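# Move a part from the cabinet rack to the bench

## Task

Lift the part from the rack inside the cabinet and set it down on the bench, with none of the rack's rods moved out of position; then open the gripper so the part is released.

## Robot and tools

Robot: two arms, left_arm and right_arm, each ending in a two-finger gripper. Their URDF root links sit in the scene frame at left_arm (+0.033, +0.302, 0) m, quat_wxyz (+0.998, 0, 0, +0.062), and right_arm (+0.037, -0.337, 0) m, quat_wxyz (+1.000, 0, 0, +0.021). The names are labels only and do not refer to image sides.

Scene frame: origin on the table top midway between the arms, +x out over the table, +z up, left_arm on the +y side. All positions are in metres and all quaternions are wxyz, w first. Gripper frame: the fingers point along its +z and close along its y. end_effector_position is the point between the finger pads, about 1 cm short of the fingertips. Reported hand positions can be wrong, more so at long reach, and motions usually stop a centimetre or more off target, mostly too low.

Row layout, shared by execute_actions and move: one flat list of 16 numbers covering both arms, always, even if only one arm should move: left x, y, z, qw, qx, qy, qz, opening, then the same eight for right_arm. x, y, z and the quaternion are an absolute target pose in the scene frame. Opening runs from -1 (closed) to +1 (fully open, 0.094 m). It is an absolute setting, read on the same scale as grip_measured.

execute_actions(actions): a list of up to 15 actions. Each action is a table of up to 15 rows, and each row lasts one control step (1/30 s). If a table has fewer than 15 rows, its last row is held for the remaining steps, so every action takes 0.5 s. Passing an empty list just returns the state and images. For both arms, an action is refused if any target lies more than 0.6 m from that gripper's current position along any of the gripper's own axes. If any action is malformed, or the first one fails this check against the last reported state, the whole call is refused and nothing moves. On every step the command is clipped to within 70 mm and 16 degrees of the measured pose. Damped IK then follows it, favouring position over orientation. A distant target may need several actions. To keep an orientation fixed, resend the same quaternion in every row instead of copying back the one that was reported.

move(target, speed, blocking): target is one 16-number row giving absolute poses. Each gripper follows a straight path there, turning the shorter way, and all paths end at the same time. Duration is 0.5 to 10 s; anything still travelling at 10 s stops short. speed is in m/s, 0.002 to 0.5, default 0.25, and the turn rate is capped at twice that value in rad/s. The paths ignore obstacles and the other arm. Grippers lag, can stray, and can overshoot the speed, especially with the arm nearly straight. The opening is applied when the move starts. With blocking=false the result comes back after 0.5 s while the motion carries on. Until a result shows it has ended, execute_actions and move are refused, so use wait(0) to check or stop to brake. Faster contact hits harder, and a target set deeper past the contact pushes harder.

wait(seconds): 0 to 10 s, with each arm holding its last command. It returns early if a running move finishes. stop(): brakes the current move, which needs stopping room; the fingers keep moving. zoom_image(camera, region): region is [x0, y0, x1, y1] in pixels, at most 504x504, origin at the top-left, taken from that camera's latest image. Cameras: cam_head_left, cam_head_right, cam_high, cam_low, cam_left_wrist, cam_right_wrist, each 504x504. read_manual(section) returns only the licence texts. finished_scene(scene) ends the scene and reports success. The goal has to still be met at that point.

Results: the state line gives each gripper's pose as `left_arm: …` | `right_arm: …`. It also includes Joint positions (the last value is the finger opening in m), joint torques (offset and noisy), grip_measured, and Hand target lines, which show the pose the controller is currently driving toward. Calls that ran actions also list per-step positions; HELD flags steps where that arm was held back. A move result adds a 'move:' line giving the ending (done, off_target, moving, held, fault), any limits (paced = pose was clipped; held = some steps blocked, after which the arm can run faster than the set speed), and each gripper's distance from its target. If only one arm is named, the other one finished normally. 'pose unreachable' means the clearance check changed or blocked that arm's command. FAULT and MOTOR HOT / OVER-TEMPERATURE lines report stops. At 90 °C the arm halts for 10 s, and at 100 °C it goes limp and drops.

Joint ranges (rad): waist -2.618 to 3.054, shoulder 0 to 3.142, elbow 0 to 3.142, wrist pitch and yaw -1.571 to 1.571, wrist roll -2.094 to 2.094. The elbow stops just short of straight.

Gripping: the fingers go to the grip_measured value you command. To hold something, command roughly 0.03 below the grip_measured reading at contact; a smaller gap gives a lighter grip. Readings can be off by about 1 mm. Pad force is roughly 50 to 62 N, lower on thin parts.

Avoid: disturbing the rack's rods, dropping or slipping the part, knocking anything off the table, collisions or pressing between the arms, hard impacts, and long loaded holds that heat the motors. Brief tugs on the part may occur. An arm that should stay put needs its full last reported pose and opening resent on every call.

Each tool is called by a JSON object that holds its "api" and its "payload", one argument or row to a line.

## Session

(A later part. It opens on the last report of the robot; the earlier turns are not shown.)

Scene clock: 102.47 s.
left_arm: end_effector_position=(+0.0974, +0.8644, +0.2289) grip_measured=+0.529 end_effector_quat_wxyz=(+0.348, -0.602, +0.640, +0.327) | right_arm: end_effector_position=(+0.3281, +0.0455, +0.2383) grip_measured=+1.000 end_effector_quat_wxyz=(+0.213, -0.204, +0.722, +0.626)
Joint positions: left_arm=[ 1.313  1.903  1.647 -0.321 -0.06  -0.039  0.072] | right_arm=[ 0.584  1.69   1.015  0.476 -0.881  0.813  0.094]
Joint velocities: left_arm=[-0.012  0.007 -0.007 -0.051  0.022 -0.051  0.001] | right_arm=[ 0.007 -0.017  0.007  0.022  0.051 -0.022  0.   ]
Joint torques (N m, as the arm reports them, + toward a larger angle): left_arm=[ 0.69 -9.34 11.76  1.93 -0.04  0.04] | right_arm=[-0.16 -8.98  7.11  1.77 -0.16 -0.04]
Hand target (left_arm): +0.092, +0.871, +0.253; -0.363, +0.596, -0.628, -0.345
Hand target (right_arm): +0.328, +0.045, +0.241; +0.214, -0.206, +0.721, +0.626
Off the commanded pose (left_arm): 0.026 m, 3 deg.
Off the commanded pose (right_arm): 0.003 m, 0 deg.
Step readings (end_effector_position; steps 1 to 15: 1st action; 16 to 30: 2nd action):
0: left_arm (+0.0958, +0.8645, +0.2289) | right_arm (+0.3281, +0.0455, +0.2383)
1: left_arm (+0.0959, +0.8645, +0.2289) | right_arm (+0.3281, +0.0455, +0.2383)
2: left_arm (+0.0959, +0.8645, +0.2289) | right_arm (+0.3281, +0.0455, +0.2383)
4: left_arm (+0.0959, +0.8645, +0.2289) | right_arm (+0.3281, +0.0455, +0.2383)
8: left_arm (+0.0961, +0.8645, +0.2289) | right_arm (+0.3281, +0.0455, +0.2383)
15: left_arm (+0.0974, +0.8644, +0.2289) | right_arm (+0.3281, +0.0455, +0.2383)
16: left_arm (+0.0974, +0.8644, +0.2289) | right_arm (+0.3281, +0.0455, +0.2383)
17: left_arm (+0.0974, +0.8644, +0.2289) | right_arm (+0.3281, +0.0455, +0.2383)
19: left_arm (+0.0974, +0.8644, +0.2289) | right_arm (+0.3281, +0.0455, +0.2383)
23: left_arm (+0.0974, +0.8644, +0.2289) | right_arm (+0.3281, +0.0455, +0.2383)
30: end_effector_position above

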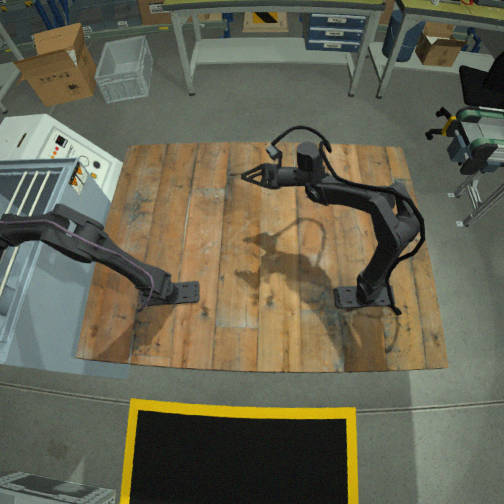

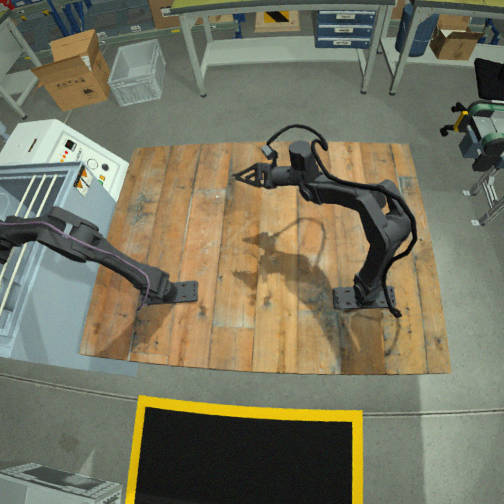

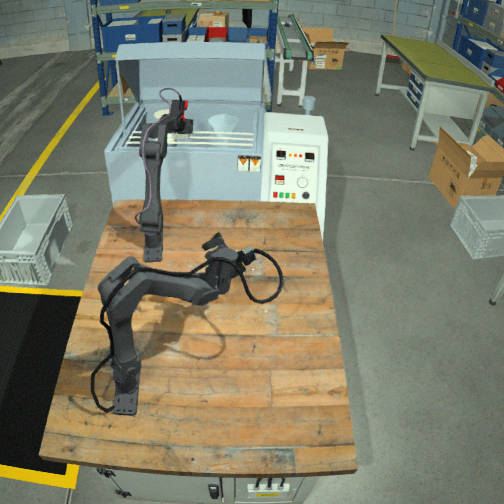

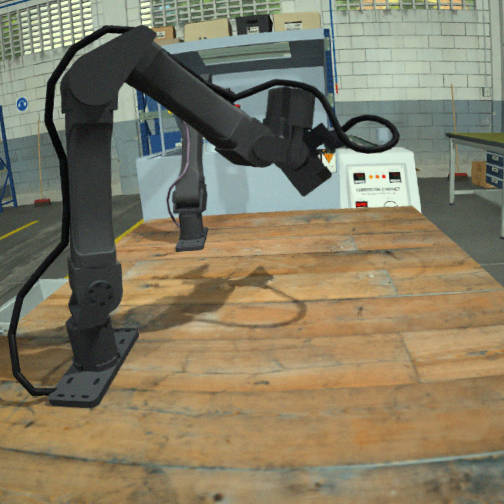

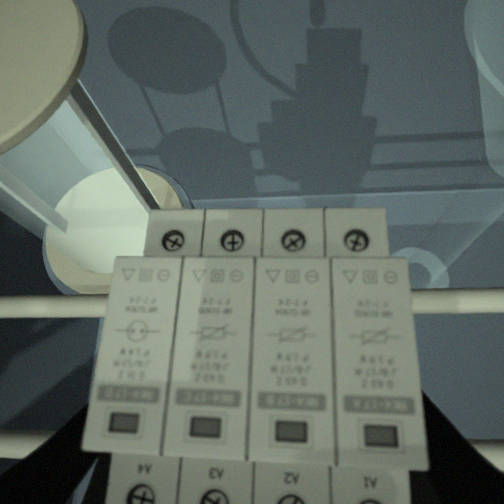

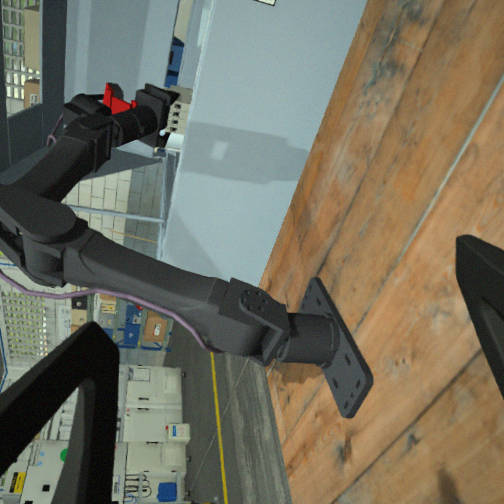

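{"api": "execute_actions", "payload": {
  "actions": [
    [[0.093,0.872,0.255,-0.363,0.596,-0.628,-0.345,0.49,0.328,0.045,0.241,0.214,-0.206,0.721,0.626,1],[0.093,0.872,0.257,-0.363,0.596,-0.628,-0.345,0.49,0.328,0.045,0.241,0.214,-0.206,0.721,0.626,1],[0.094,0.872,0.259,-0.363,0.596,-0.628,-0.345,0.49,0.328,0.045,0.241,0.214,-0.206,0.721,0.626,1],[0.094,0.872,0.261,-0.363,0.596,-0.628,-0.345,0.49,0.328,0.045,0.241,0.214,-0.206,0.721,0.626,1],[0.095,0.872,0.263,-0.363,0.596,-0.628,-0.345,0.49,0.328,0.045,0.241,0.214,-0.206,0.721,0.626,1],[0.095,0.872,0.265,-0.363,0.596,-0.628,-0.345,0.49,0.328,0.045,0.241,0.214,-0.206,0.721,0.626,1],[0.096,0.872,0.267,-0.363,0.596,-0.628,-0.345,0.49,0.328,0.045,0.241,0.214,-0.206,0.721,0.626,1],[0.096,0.872,0.269,-0.363,0.596,-0.628,-0.345,0.49,0.328,0.045,0.241,0.214,-0.206,0.721,0.626,1],[0.097,0.872,0.271,-0.363,0.596,-0.628,-0.345,0.49,0.328,0.045,0.241,0.214,-0.206,0.721,0.626,1],[0.097,0.872,0.273,-0.363,0.596,-0.628,-0.345,0.49,0.328,0.045,0.241,0.214,-0.206,0.721,0.626,1],[0.098,0.872,0.275,-0.363,0.596,-0.628,-0.345,0.49,0.328,0.045,0.241,0.214,-0.206,0.721,0.626,1],[0.098,0.872,0.277,-0.363,0.596,-0.628,-0.345,0.49,0.328,0.045,0.241,0.214,-0.206,0.721,0.626,1],[0.099,0.872,0.279,-0.363,0.596,-0.628,-0.345,0.49,0.328,0.045,0.241,0.214,-0.206,0.721,0.626,1],[0.099,0.872,0.281,-0.363,0.596,-0.628,-0.345,0.49,0.328,0.045,0.241,0.214,-0.206,0.721,0.626,1],[0.1,0.872,0.283,-0.363,0.596,-0.628,-0.345,0.49,0.328,0.045,0.241,0.214,-0.206,0.721,0.626,1]],
    [[0.1,0.872,0.285,-0.363,0.596,-0.628,-0.345,0.49,0.328,0.045,0.241,0.214,-0.206,0.721,0.626,1]]
  ]
}}

Scene clock: 113.10 s.
left_arm: end_effector_position=(+0.0955, +0.8589, +0.2338) grip_measured=+0.529 end_effector_quat_wxyz=(+0.319, -0.616, +0.652, +0.306) | right_arm: end_effector_position=(+0.3281, +0.0455, +0.2383) grip_measured=+1.000 end_effector_quat_wxyz=(+0.213, -0.204, +0.722, +0.626)
Joint positions: left_arm=[ 1.313  1.929  1.765 -0.492 -0.067 -0.044  0.072] | right_arm=[ 0.584  1.69   1.015  0.476 -0.881  0.813  0.094]
Joint velocities: left_arm=[ 0.002 -0.012 -0.012 -0.037  0.037  0.037  0.   ] | right_arm=[-0.012 -0.012  0.007  0.037 -0.022 -0.037  0.   ]
Joint torques (N m, as the arm reports them, + toward a larger angle): left_arm=[ -0.72 -10.92  13.08   2.25  -0.13  -0.02] | right_arm=[-0.15 -8.99  7.1   1.77 -0.17 -0.04]
Hand target (left_arm): +0.100, +0.868, +0.285; -0.363, +0.596, -0.628, -0.345
Hand target (right_arm): +0.328, +0.045, +0.241; +0.214, -0.206, +0.721, +0.626
Off the commanded pose (left_arm): 0.053 m, 8 deg.
Off the commanded pose (right_arm): 0.003 m, 0 deg.
Step readings (end_effector_position; steps 1 to 15: 1st action; 16 to 30: 2nd action):
0: left_arm (+0.0974, +0.8644, +0.2289) | right_arm (+0.3281, +0.0455, +0.2383)
1: left_arm (+0.0974, +0.8644, +0.2288) | right_arm (+0.3281, +0.0455, +0.2383)
2: left_arm (+0.0974, +0.8644, +0.2291) | right_arm (+0.3281, +0.0455, +0.2383)
4: left_arm (+0.0974, +0.8645, +0.2294) | right_arm (+0.3281, +0.0455, +0.2383)
8: left_arm (+0.0974, +0.8647, +0.2305) | right_arm (+0.3281, +0.0455, +0.2383)
15: left_arm (+0.0965, +0.8621, +0.2329) | right_arm (+0.3281, +0.0455, +0.2383)
16: left_arm (+0.0963, +0.8616, +0.2332) | right_arm (+0.3281, +0.0455, +0.2383)
17: left_arm (+0.0961, +0.8610, +0.2335) | right_arm (+0.3281, +0.0455, +0.2383)
19: left_arm (+0.0958, +0.8599, +0.2337) | right_arm (+0.3281, +0.0455, +0.2383)
23: left_arm (+0.0955, +0.8591, +0.2337) | right_arm (+0.3281, +0.0455, +0.2383)
30: end_effector_position above

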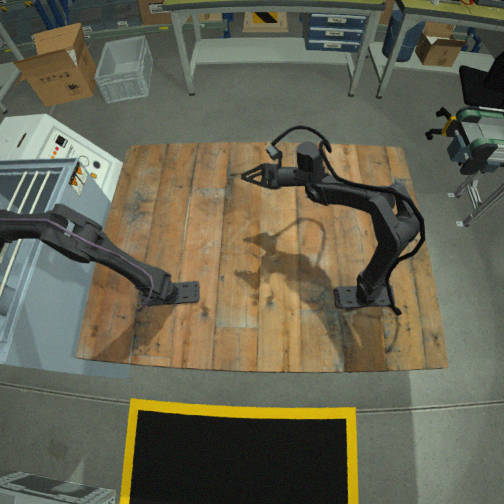

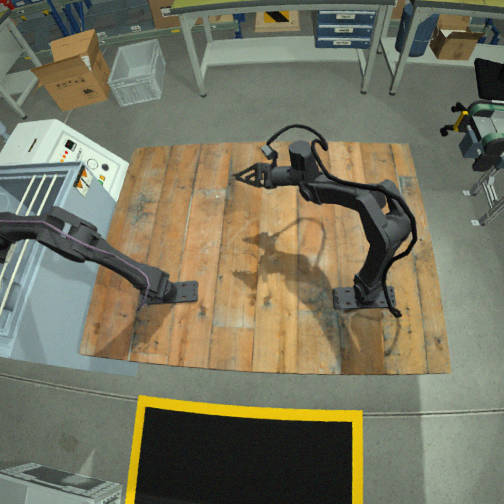

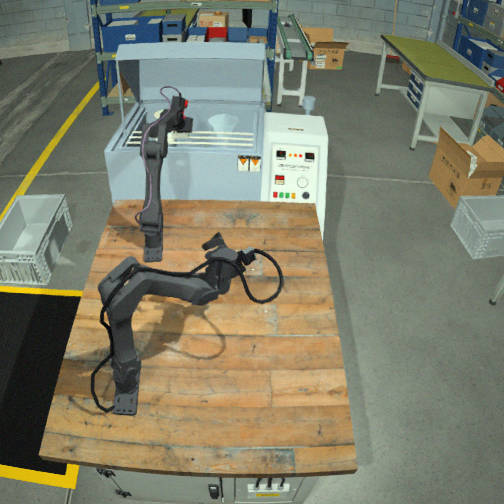

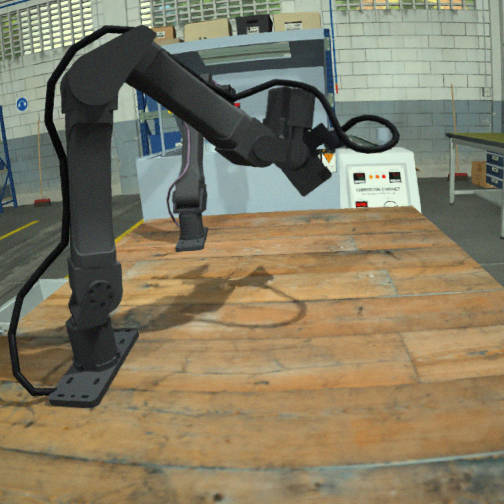

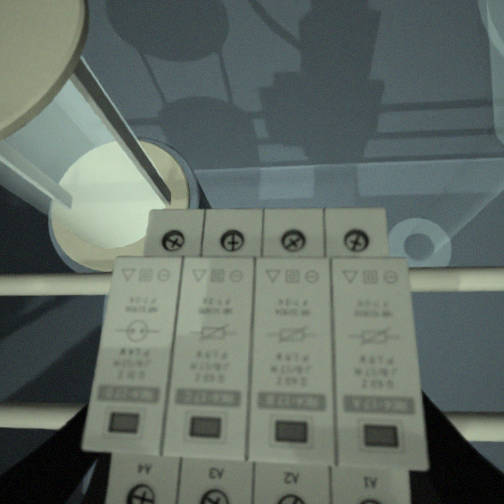

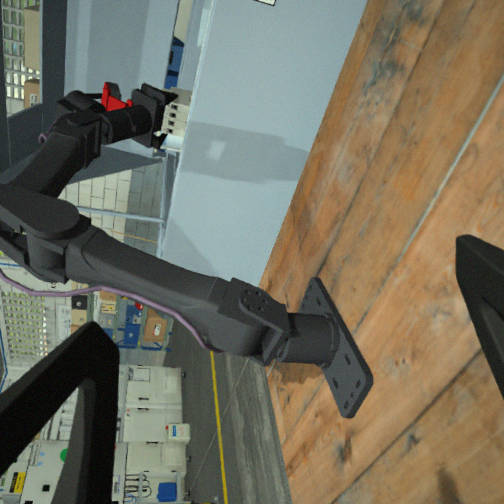

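{"api": "execute_actions", "payload": {
  "actions": [
    [[0.1,0.872,0.287,-0.369,0.592,-0.624,-0.351,0.49,0.328,0.045,0.241,0.214,-0.206,0.721,0.626,1],[0.1,0.872,0.289,-0.375,0.589,-0.62,-0.357,0.49,0.328,0.045,0.241,0.214,-0.206,0.721,0.626,1],[0.1,0.872,0.291,-0.382,0.585,-0.616,-0.363,0.49,0.328,0.045,0.241,0.214,-0.206,0.721,0.626,1],[0.1,0.872,0.293,-0.388,0.581,-0.612,-0.369,0.49,0.328,0.045,0.241,0.214,-0.206,0.721,0.626,1],[0.1,0.872,0.295,-0.395,0.577,-0.608,-0.375,0.49,0.328,0.045,0.241,0.214,-0.206,0.721,0.626,1],[0.1,0.872,0.297,-0.401,0.573,-0.604,-0.381,0.49,0.328,0.045,0.241,0.214,-0.206,0.721,0.626,1],[0.1,0.872,0.299,-0.408,0.569,-0.6,-0.387,0.49,0.328,0.045,0.241,0.214,-0.206,0.721,0.626,1],[0.1,0.872,0.301,-0.414,0.565,-0.596,-0.393,0.49,0.328,0.045,0.241,0.214,-0.206,0.721,0.626,1],[0.1,0.872,0.303,-0.414,0.565,-0.596,-0.393,0.49,0.328,0.045,0.241,0.214,-0.206,0.721,0.626,1],[0.1,0.872,0.305,-0.414,0.565,-0.596,-0.393,0.49,0.328,0.045,0.241,0.214,-0.206,0.721,0.626,1],[0.1,0.872,0.307,-0.414,0.565,-0.596,-0.393,0.49,0.328,0.045,0.241,0.214,-0.206,0.721,0.626,1],[0.1,0.872,0.309,-0.414,0.565,-0.596,-0.393,0.49,0.328,0.045,0.241,0.214,-0.206,0.721,0.626,1],[0.1,0.872,0.311,-0.414,0.565,-0.596,-0.393,0.49,0.328,0.045,0.241,0.214,-0.206,0.721,0.626,1],[0.1,0.872,0.313,-0.414,0.565,-0.596,-0.393,0.49,0.328,0.045,0.241,0.214,-0.206,0.721,0.626,1],[0.1,0.872,0.315,-0.414,0.565,-0.596,-0.393,0.49,0.328,0.045,0.241,0.214,-0.206,0.721,0.626,1]],
    [[0.1,0.872,0.315,-0.414,0.565,-0.596,-0.393,0.49,0.328,0.045,0.241,0.214,-0.206,0.721,0.626,1]]
  ]
}}

Scene clock: 126.13 s.
left_arm: end_effector_position=(+0.0931, +0.8552, +0.2323) grip_measured=+0.529 end_effector_quat_wxyz=(+0.336, -0.607, +0.642, +0.327) | right_arm: end_effector_position=(+0.3281, +0.0455, +0.2383) grip_measured=+1.000 end_effector_quat_wxyz=(+0.213, -0.204, +0.722, +0.626)
Joint positions: left_arm=[ 1.313  1.876  1.641 -0.363 -0.077 -0.038  0.072] | right_arm=[ 0.584  1.69   1.015  0.476 -0.881  0.813  0.094]
Joint velocities: left_arm=[ 0.002  0.007  0.007 -0.007  0.007 -0.007 -0.   ] | right_arm=[-0.017  0.002  0.002 -0.037 -0.037 -0.037  0.   ]
Joint torques (N m, as the arm reports them, + toward a larger angle): left_arm=[ -0.95 -13.67  10.77   3.15  -0.12   0.04] | right_arm=[-0.16 -8.99  7.11  1.77 -0.16 -0.04]
Hand target (left_arm): +0.099, +0.862, +0.315; -0.412, +0.566, -0.597, -0.392
Hand target (right_arm): +0.328, +0.045, +0.241; +0.214, -0.206, +0.721, +0.626
Off the commanded pose (left_arm): 0.085 m, 14 deg.
Off the commanded pose (right_arm): 0.003 m, 0 deg.
Step readings (end_effector_position; steps 1 to 15: 1st action; 16 to 30: 2nd action):
0: left_arm (+0.0955, +0.8589, +0.2338) | right_arm (+0.3281, +0.0455, +0.2383)
1: left_arm (+0.0955, +0.8589, +0.2338) | right_arm (+0.3281, +0.0455, +0.2383)
2: left_arm (+0.0954, +0.8591, +0.2340) | right_arm (+0.3281, +0.0455, +0.2383)
4: left_arm (+0.0953, +0.8597, +0.2335) | right_arm (+0.3281, +0.0455, +0.2383)
8: left_arm (+0.0946, +0.8577, +0.2321) | right_arm (+0.3281, +0.0455, +0.2383)
15: left_arm (+0.0933, +0.8552, +0.2323) | right_arm (+0.3281, +0.0455, +0.2383)
16: left_arm (+0.0932, +0.8552, +0.2323) | right_arm (+0.3281, +0.0455, +0.2383)
17: left_arm (+0.0932, +0.8552, +0.2323) | right_arm (+0.3281, +0.0455, +0.2383)
19: left_arm (+0.0931, +0.8552, +0.2323) | right_arm (+0.3281, +0.0455, +0.2383)
23: left_arm (+0.0931, +0.8552, +0.2323) | right_arm (+0.3281, +0.0455, +0.2383)
30: end_effector_position above

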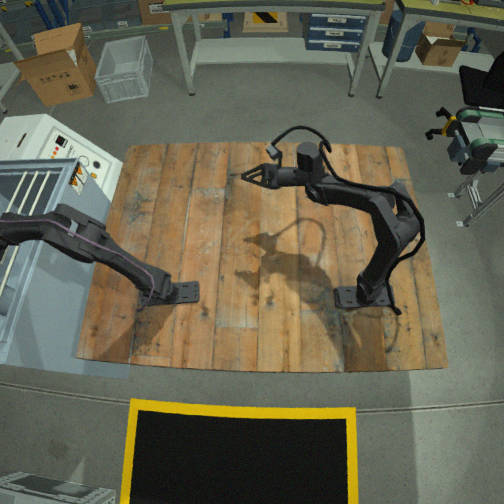

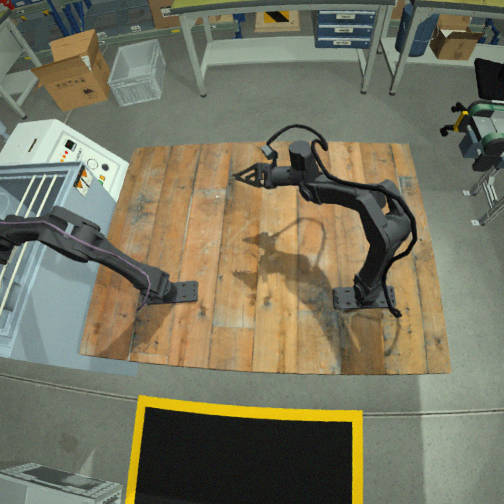

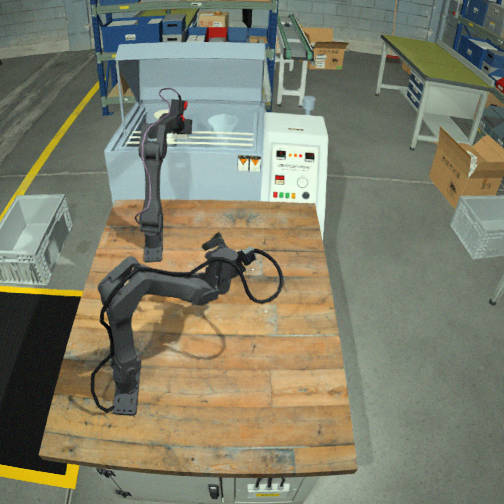

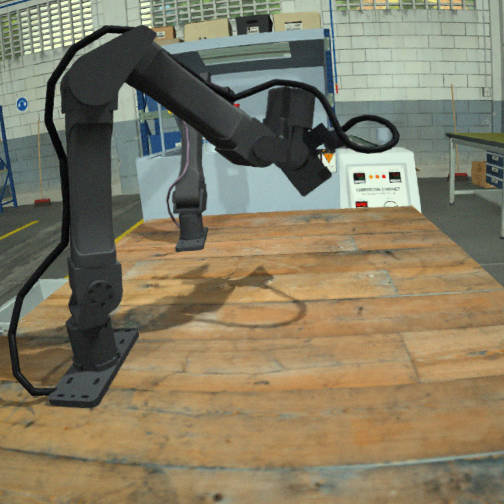

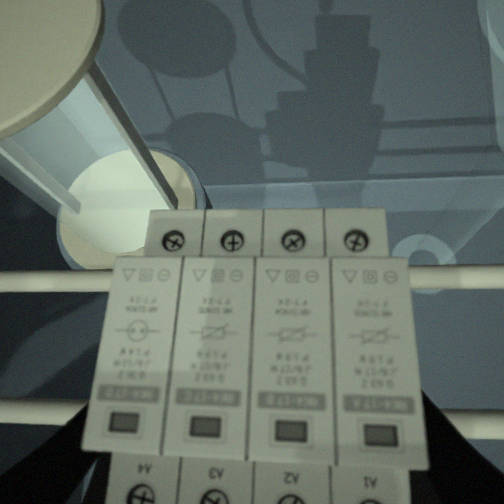

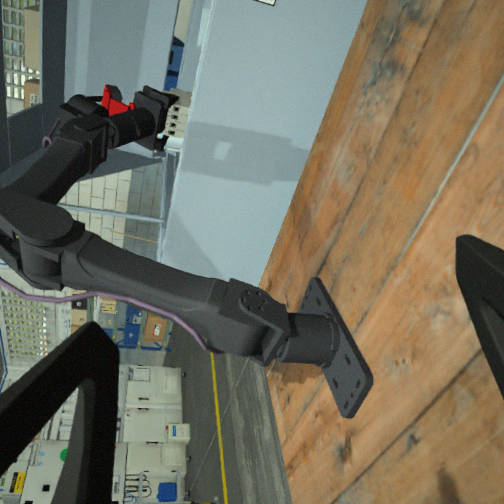

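{"api": "execute_actions", "payload": {
  "actions": [
    [[0.1,0.872,0.318,-0.414,0.565,-0.596,-0.393,0.49,0.328,0.045,0.241,0.214,-0.206,0.721,0.626,1],[0.1,0.872,0.321,-0.414,0.565,-0.596,-0.393,0.49,0.328,0.045,0.241,0.214,-0.206,0.721,0.626,1],[0.1,0.872,0.324,-0.414,0.565,-0.596,-0.393,0.49,0.328,0.045,0.241,0.214,-0.206,0.721,0.626,1],[0.1,0.872,0.327,-0.414,0.565,-0.596,-0.393,0.49,0.328,0.045,0.241,0.214,-0.206,0.721,0.626,1],[0.1,0.872,0.33,-0.414,0.565,-0.596,-0.393,0.49,0.328,0.045,0.241,0.214,-0.206,0.721,0.626,1],[0.1,0.872,0.333,-0.414,0.565,-0.596,-0.393,0.49,0.328,0.045,0.241,0.214,-0.206,0.721,0.626,1],[0.1,0.872,0.336,-0.414,0.565,-0.596,-0.393,0.49,0.328,0.045,0.241,0.214,-0.206,0.721,0.626,1],[0.1,0.872,0.339,-0.414,0.565,-0.596,-0.393,0.49,0.328,0.045,0.241,0.214,-0.206,0.721,0.626,1],[0.1,0.872,0.342,-0.414,0.565,-0.596,-0.393,0.49,0.328,0.045,0.241,0.214,-0.206,0.721,0.626,1],[0.1,0.872,0.345,-0.414,0.565,-0.596,-0.393,0.49,0.328,0.045,0.241,0.214,-0.206,0.721,0.626,1],[0.1,0.872,0.348,-0.414,0.565,-0.596,-0.393,0.49,0.328,0.045,0.241,0.214,-0.206,0.721,0.626,1],[0.1,0.872,0.351,-0.414,0.565,-0.596,-0.393,0.49,0.328,0.045,0.241,0.214,-0.206,0.721,0.626,1],[0.1,0.872,0.354,-0.414,0.565,-0.596,-0.393,0.49,0.328,0.045,0.241,0.214,-0.206,0.721,0.626,1],[0.1,0.872,0.357,-0.414,0.565,-0.596,-0.393,0.49,0.328,0.045,0.241,0.214,-0.206,0.721,0.626,1],[0.1,0.872,0.36,-0.414,0.565,-0.596,-0.393,0.49,0.328,0.045,0.241,0.214,-0.206,0.721,0.626,1]],
    [[0.1,0.872,0.36,-0.414,0.565,-0.596,-0.393,0.49,0.328,0.045,0.241,0.214,-0.206,0.721,0.626,1]]
  ]
}}

Scene clock: 138.10 s.
left_arm: end_effector_position=(+0.0929, +0.8535, +0.2374) grip_measured=+0.529 end_effector_quat_wxyz=(+0.338, -0.605, +0.641, +0.329) | right_arm: end_effector_position=(+0.3281, +0.0455, +0.2383) grip_measured=+1.000 end_effector_quat_wxyz=(+0.213, -0.204, +0.722, +0.626)
Joint positions: left_arm=[ 1.313  1.865  1.641 -0.366 -0.077 -0.035  0.072] | right_arm=[ 0.584  1.69   1.015  0.476 -0.881  0.813  0.094]
Joint velocities: left_arm=[ 0.002 -0.007 -0.017  0.051 -0.081  0.007 -0.001] | right_arm=[ 0.002 -0.017 -0.012  0.037  0.051  0.007  0.   ]
Joint torques (N m, as the arm reports them, + toward a larger angle): left_arm=[ -0.65 -13.7   12.2    2.95  -0.09   0.02] | right_arm=[-0.15 -8.99  7.11  1.77 -0.16 -0.04]
Hand target (left_arm): +0.097, +0.858, +0.324; -0.413, +0.566, -0.596, -0.393
Hand target (right_arm): +0.328, +0.045, +0.241; +0.214, -0.206, +0.721, +0.626
Off the commanded pose (left_arm): 0.124 m, 13 deg; position clipped at the last step of the last action.
Off the commanded pose (right_arm): 0.003 m, 0 deg.
Step readings (end_effector_position; steps 1 to 15: 1st action; 16 to 30: 2nd action):
0: left_arm (+0.0931, +0.8552, +0.2323) | right_arm (+0.3281, +0.0455, +0.2383)
1: left_arm (+0.0931, +0.8552, +0.2323) | right_arm (+0.3281, +0.0455, +0.2383)
2: left_arm (+0.0931, +0.8552, +0.2323) | right_arm (+0.3281, +0.0455, +0.2383)
4: left_arm (+0.0931, +0.8552, +0.2323) | right_arm (+0.3281, +0.0455, +0.2383)
8: left_arm (+0.0931, +0.8552, +0.2323) | right_arm (+0.3281, +0.0455, +0.2383)
15: left_arm (+0.0931, +0.8552, +0.2323) | right_arm (+0.3281, +0.0455, +0.2383)
16: left_arm (+0.0931, +0.8551, +0.2326) | right_arm (+0.3281, +0.0455, +0.2383)
17: left_arm (+0.0931, +0.8549, +0.2331) | right_arm (+0.3281, +0.0455, +0.2383)
19: left_arm (+0.0930, +0.8547, +0.2341) | right_arm (+0.3281, +0.0455, +0.2383)
23: left_arm (+0.0930, +0.8541, +0.2370) | right_arm (+0.3281, +0.0455, +0.2383)
30: end_effector_position above

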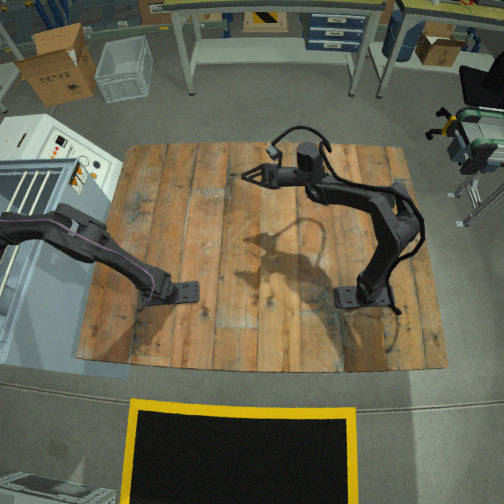

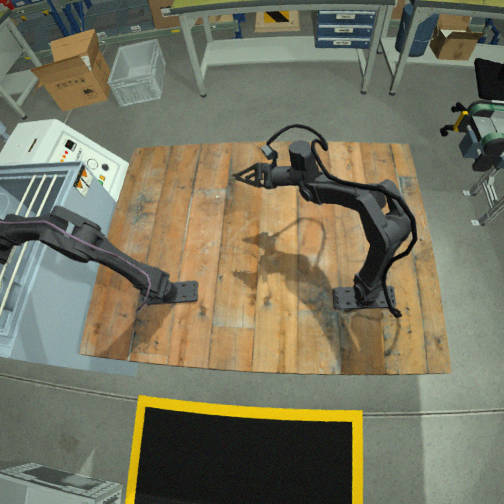

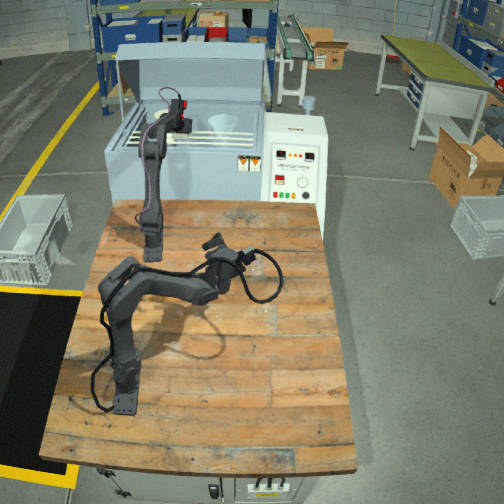

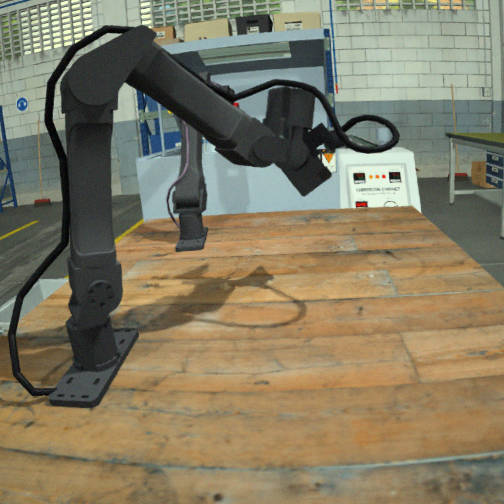

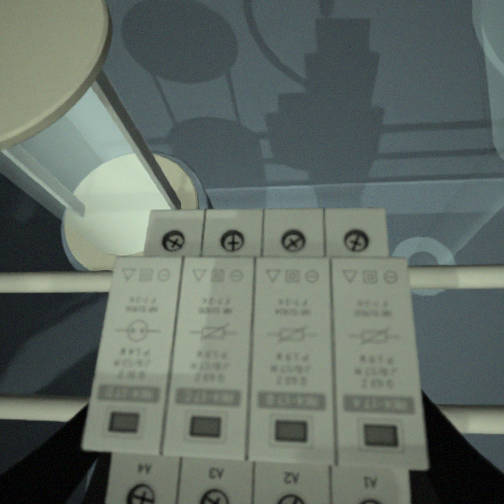

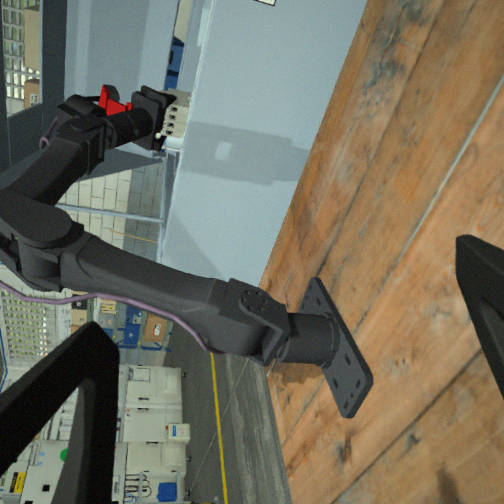

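{"api": "execute_actions", "payload": {
  "actions": [
    [[0.1,0.82,0.40,-0.427,0.557,-0.587,-0.405,0.49,0.328,0.045,0.241,0.214,-0.206,0.721,0.626,1]],
    [[0.1,0.82,0.40,-0.44,0.546,-0.575,-0.419,0.49,0.328,0.045,0.241,0.214,-0.206,0.721,0.626,1]]
  ]
}}

Scene clock: 142.87 s.
left_arm: end_effector_position=(+0.0923, +0.8006, +0.2730) grip_measured=+0.529 end_effector_quat_wxyz=(+0.358, -0.592, +0.630, +0.353) | right_arm: end_effector_position=(+0.3281, +0.0455, +0.2383) grip_measured=+1.000 end_effector_quat_wxyz=(+0.213, -0.204, +0.722, +0.626)
Joint positions: left_arm=[ 1.292  1.629  1.444 -0.335 -0.101 -0.034  0.072] | right_arm=[ 0.584  1.69   1.015  0.476 -0.881  0.813  0.094]
Joint velocities: left_arm=[-0.012 -0.002 -0.012  0.007 -0.022  0.007 -0.   ] | right_arm=[ 0.012 -0.032 -0.022  0.007 -0.022 -0.022  0.   ]
Joint torques (N m, as the arm reports them, + toward a larger angle): left_arm=[ -0.82 -11.38  12.75   3.19  -0.11   0.04] | right_arm=[-0.15 -8.99  7.11  1.77 -0.16 -0.04]
Hand target (left_arm): +0.096, +0.803, +0.361; -0.439, +0.548, -0.576, -0.419
Hand target (right_arm): +0.328, +0.045, +0.241; +0.214, -0.206, +0.721, +0.626
Off the commanded pose (left_arm): 0.129 m, 15 deg; position clipped at the last step of the last action.
Off the commanded pose (right_arm): 0.003 m, 0 deg.
Step readings (end_effector_position; steps 1 to 15: 1st action; 16 to 30: 2nd action):
0: left_arm (+0.0928, +0.8533, +0.2370) | right_arm (+0.3281, +0.0455, +0.2383)
1: left_arm (+0.0927, +0.8518, +0.2376) | right_arm (+0.3281, +0.0455, +0.2383)
2: left_arm (+0.0920, +0.8471, +0.2367) | right_arm (+0.3281, +0.0455, +0.2383)
4: left_arm (+0.0903, +0.8333, +0.2349) | right_arm (+0.3281, +0.0455, +0.2383)
8: left_arm (+0.0887, +0.8132, +0.2414) | right_arm (+0.3281, +0.0455, +0.2383)
15: left_arm (+0.0901, +0.8028, +0.2663) | right_arm (+0.3281, +0.0455, +0.2383)
16: left_arm (+0.0903, +0.8023, +0.2684) | right_arm (+0.3281, +0.0455, +0.2383)
17: left_arm (+0.0906, +0.8019, +0.2695) | right_arm (+0.3281, +0.0455, +0.2383)
19: left_arm (+0.0913, +0.8012, +0.2714) | right_arm (+0.3281, +0.0455, +0.2383)
23: left_arm (+0.0926, +0.8006, +0.2729) | right_arm (+0.3281, +0.0455, +0.2383)
30: end_effector_position above

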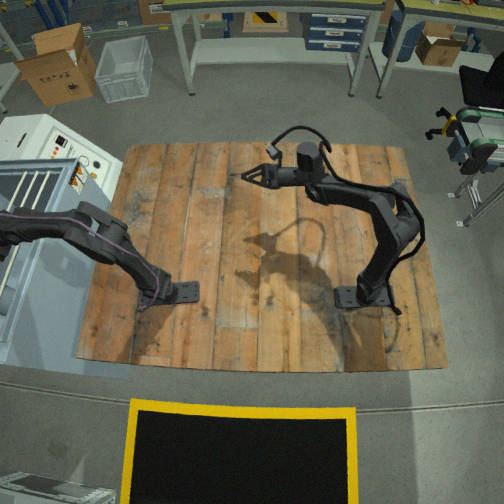

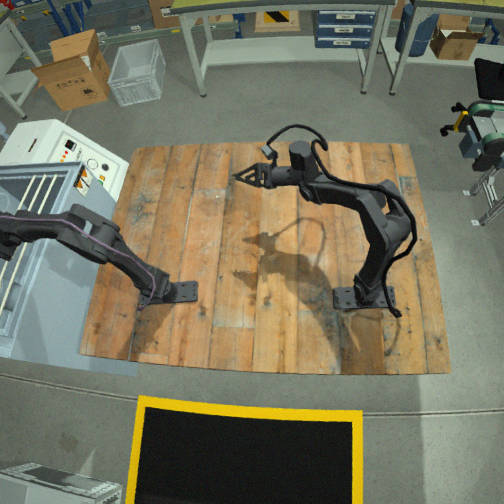

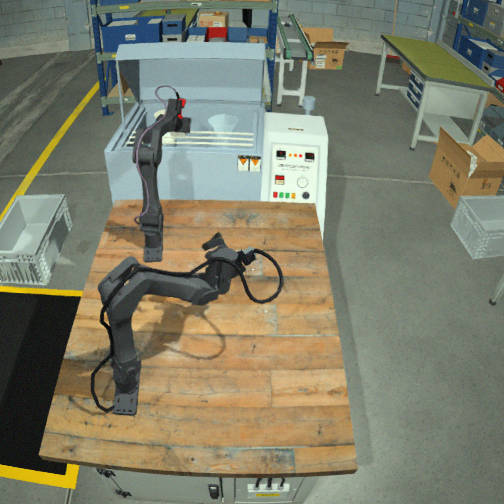

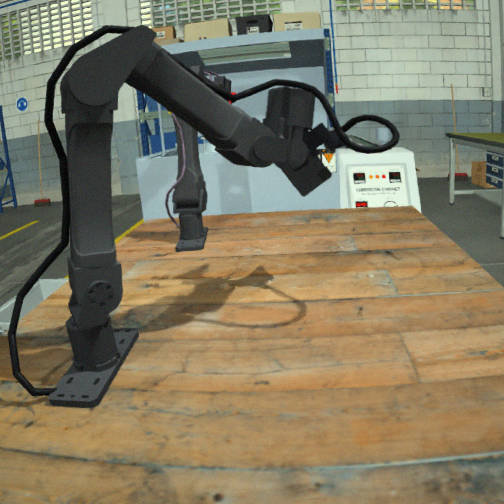

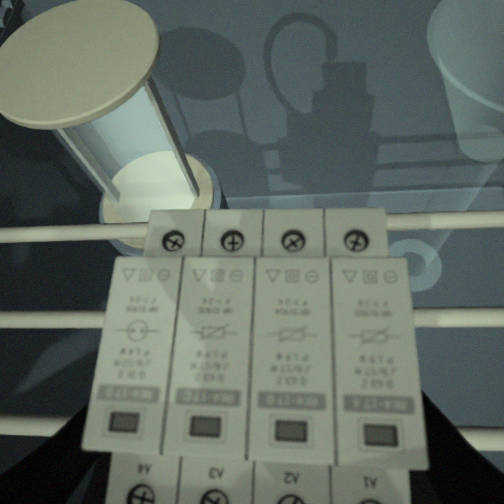

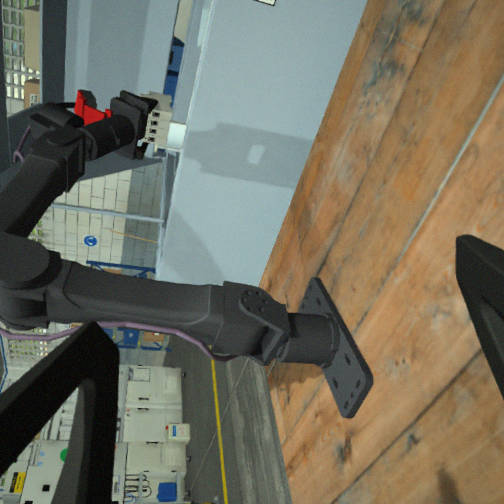

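{"api": "execute_actions", "payload": {
  "actions": [
    [[0.1,0.81,0.40,-0.44,0.546,-0.575,-0.419,0.49,0.328,0.045,0.241,0.214,-0.206,0.721,0.626,1],[0.1,0.805,0.40,-0.44,0.546,-0.575,-0.419,0.49,0.328,0.045,0.241,0.214,-0.206,0.721,0.626,1],[0.1,0.80,0.40,-0.44,0.546,-0.575,-0.419,0.49,0.328,0.045,0.241,0.214,-0.206,0.721,0.626,1],[0.1,0.795,0.40,-0.44,0.546,-0.575,-0.419,0.49,0.328,0.045,0.241,0.214,-0.206,0.721,0.626,1],[0.1,0.79,0.40,-0.44,0.546,-0.575,-0.419,0.49,0.328,0.045,0.241,0.214,-0.206,0.721,0.626,1],[0.1,0.785,0.40,-0.44,0.546,-0.575,-0.419,0.49,0.328,0.045,0.241,0.214,-0.206,0.721,0.626,1],[0.1,0.78,0.40,-0.44,0.546,-0.575,-0.419,0.49,0.328,0.045,0.241,0.214,-0.206,0.721,0.626,1],[0.1,0.775,0.40,-0.44,0.546,-0.575,-0.419,0.49,0.328,0.045,0.241,0.214,-0.206,0.721,0.626,1],[0.1,0.77,0.40,-0.44,0.546,-0.575,-0.419,0.49,0.328,0.045,0.241,0.214,-0.206,0.721,0.626,1],[0.1,0.765,0.40,-0.44,0.546,-0.575,-0.419,0.49,0.328,0.045,0.241,0.214,-0.206,0.721,0.626,1],[0.1,0.76,0.40,-0.44,0.546,-0.575,-0.419,0.49,0.328,0.045,0.241,0.214,-0.206,0.721,0.626,1],[0.1,0.755,0.40,-0.44,0.546,-0.575,-0.419,0.49,0.328,0.045,0.241,0.214,-0.206,0.721,0.626,1],[0.1,0.75,0.40,-0.44,0.546,-0.575,-0.419,0.49,0.328,0.045,0.241,0.214,-0.206,0.721,0.626,1],[0.1,0.745,0.40,-0.44,0.546,-0.575,-0.419,0.49,0.328,0.045,0.241,0.214,-0.206,0.721,0.626,1],[0.1,0.74,0.40,-0.44,0.546,-0.575,-0.419,0.49,0.328,0.045,0.241,0.214,-0.206,0.721,0.626,1]],
    [[0.1,0.74,0.40,-0.44,0.546,-0.575,-0.419,0.49,0.328,0.045,0.241,0.214,-0.206,0.721,0.626,1]]
  ]
}}

Scene clock: 153.63 s.
left_arm: end_effector_position=(+0.0976, +0.7353, +0.3409) grip_measured=+0.529 end_effector_quat_wxyz=(+0.376, -0.574, +0.623, +0.374) | right_arm: end_effector_position=(+0.3281, +0.0455, +0.2383) grip_measured=+1.000 end_effector_quat_wxyz=(+0.213, -0.204, +0.722, +0.626)
Joint positions: left_arm=[ 1.238  1.397  1.444 -0.505 -0.148 -0.035  0.072] | right_arm=[ 0.584  1.69   1.015  0.476 -0.881  0.813  0.094]
Joint velocities: left_arm=[-0.007 -0.002 -0.017 -0.037 -0.007 -0.007  0.001] | right_arm=[-0.007  0.002 -0.027 -0.066 -0.022 -0.022  0.   ]
Joint torques (N m, as the arm reports them, + toward a larger angle): left_arm=[-0.59 -7.95 10.15  3.11 -0.14 -0.09] | right_arm=[-0.16 -8.99  7.11  1.77 -0.17 -0.04]
Hand target (left_arm): +0.099, +0.734, +0.399; -0.439, +0.547, -0.577, -0.418
Hand target (right_arm): +0.328, +0.045, +0.241; +0.214, -0.206, +0.721, +0.626
Off the commanded pose (left_arm): 0.059 m, 11 deg.
Off the commanded pose (right_arm): 0.003 m, 0 deg.
Step readings (end_effector_position; steps 1 to 15: 1st action; 16 to 30: 2nd action):
0: left_arm (+0.0922, +0.8006, +0.2730) | right_arm (+0.3281, +0.0455, +0.2383)
1: left_arm (+0.0922, +0.8004, +0.2735) | right_arm (+0.3281, +0.0455, +0.2383)
2: left_arm (+0.0920, +0.8000, +0.2742) | right_arm (+0.3281, +0.0455, +0.2383)
4: left_arm (+0.0920, +0.7979, +0.2782) | right_arm (+0.3281, +0.0455, +0.2383)
8: left_arm (+0.0933, +0.7885, +0.2954) | right_arm (+0.3281, +0.0455, +0.2383)
15: left_arm (+0.0980, +0.7557, +0.3329) | right_arm (+0.3281, +0.0455, +0.2383)
16: left_arm (+0.0986, +0.7506, +0.3371) | right_arm (+0.3281, +0.0455, +0.2383)
17: left_arm (+0.0992, +0.7463, +0.3413) | right_arm (+0.3281, +0.0455, +0.2383)
19: left_arm (+0.0998, +0.7407, +0.3473) | right_arm (+0.3281, +0.0455, +0.2383)
23: left_arm (+0.0988, +0.7382, +0.3471) | right_arm (+0.3281, +0.0455, +0.2383)
30: end_effector_position above

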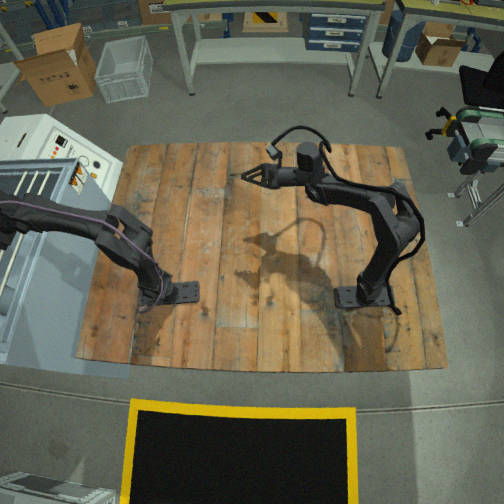

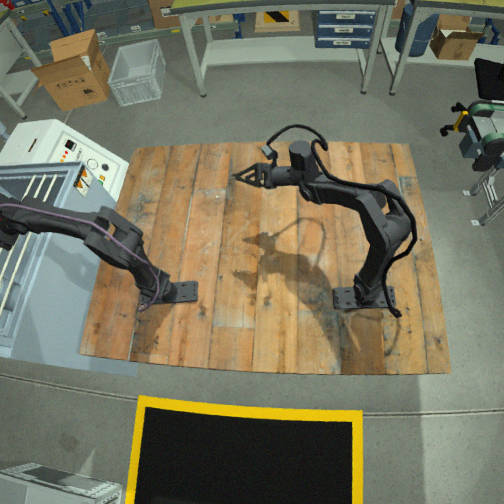

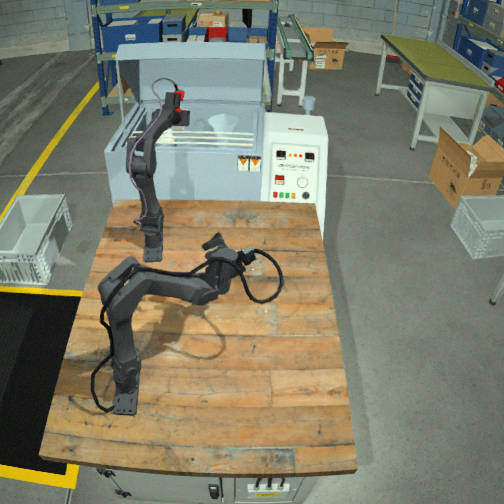

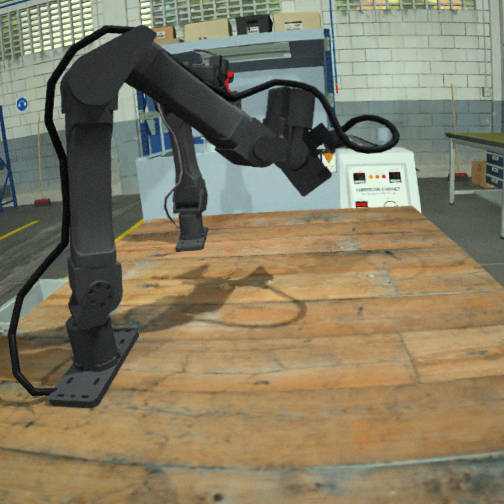

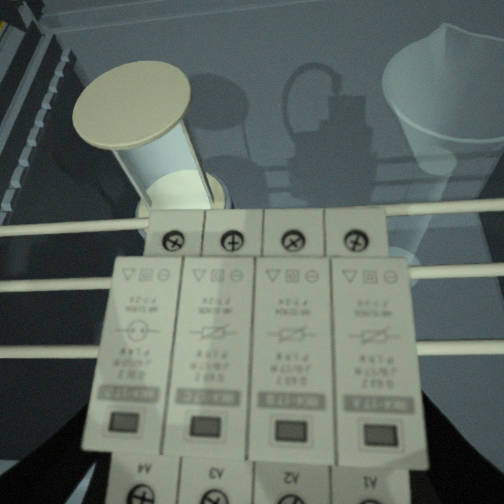

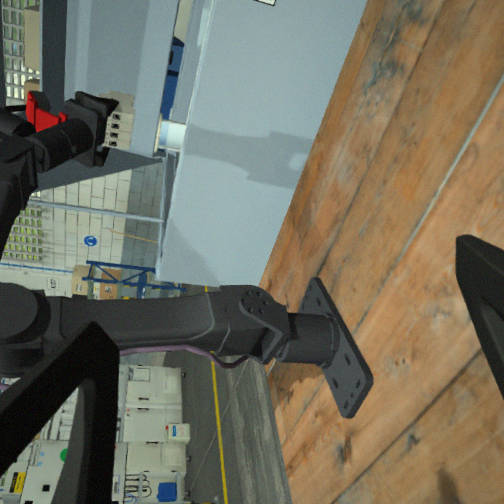

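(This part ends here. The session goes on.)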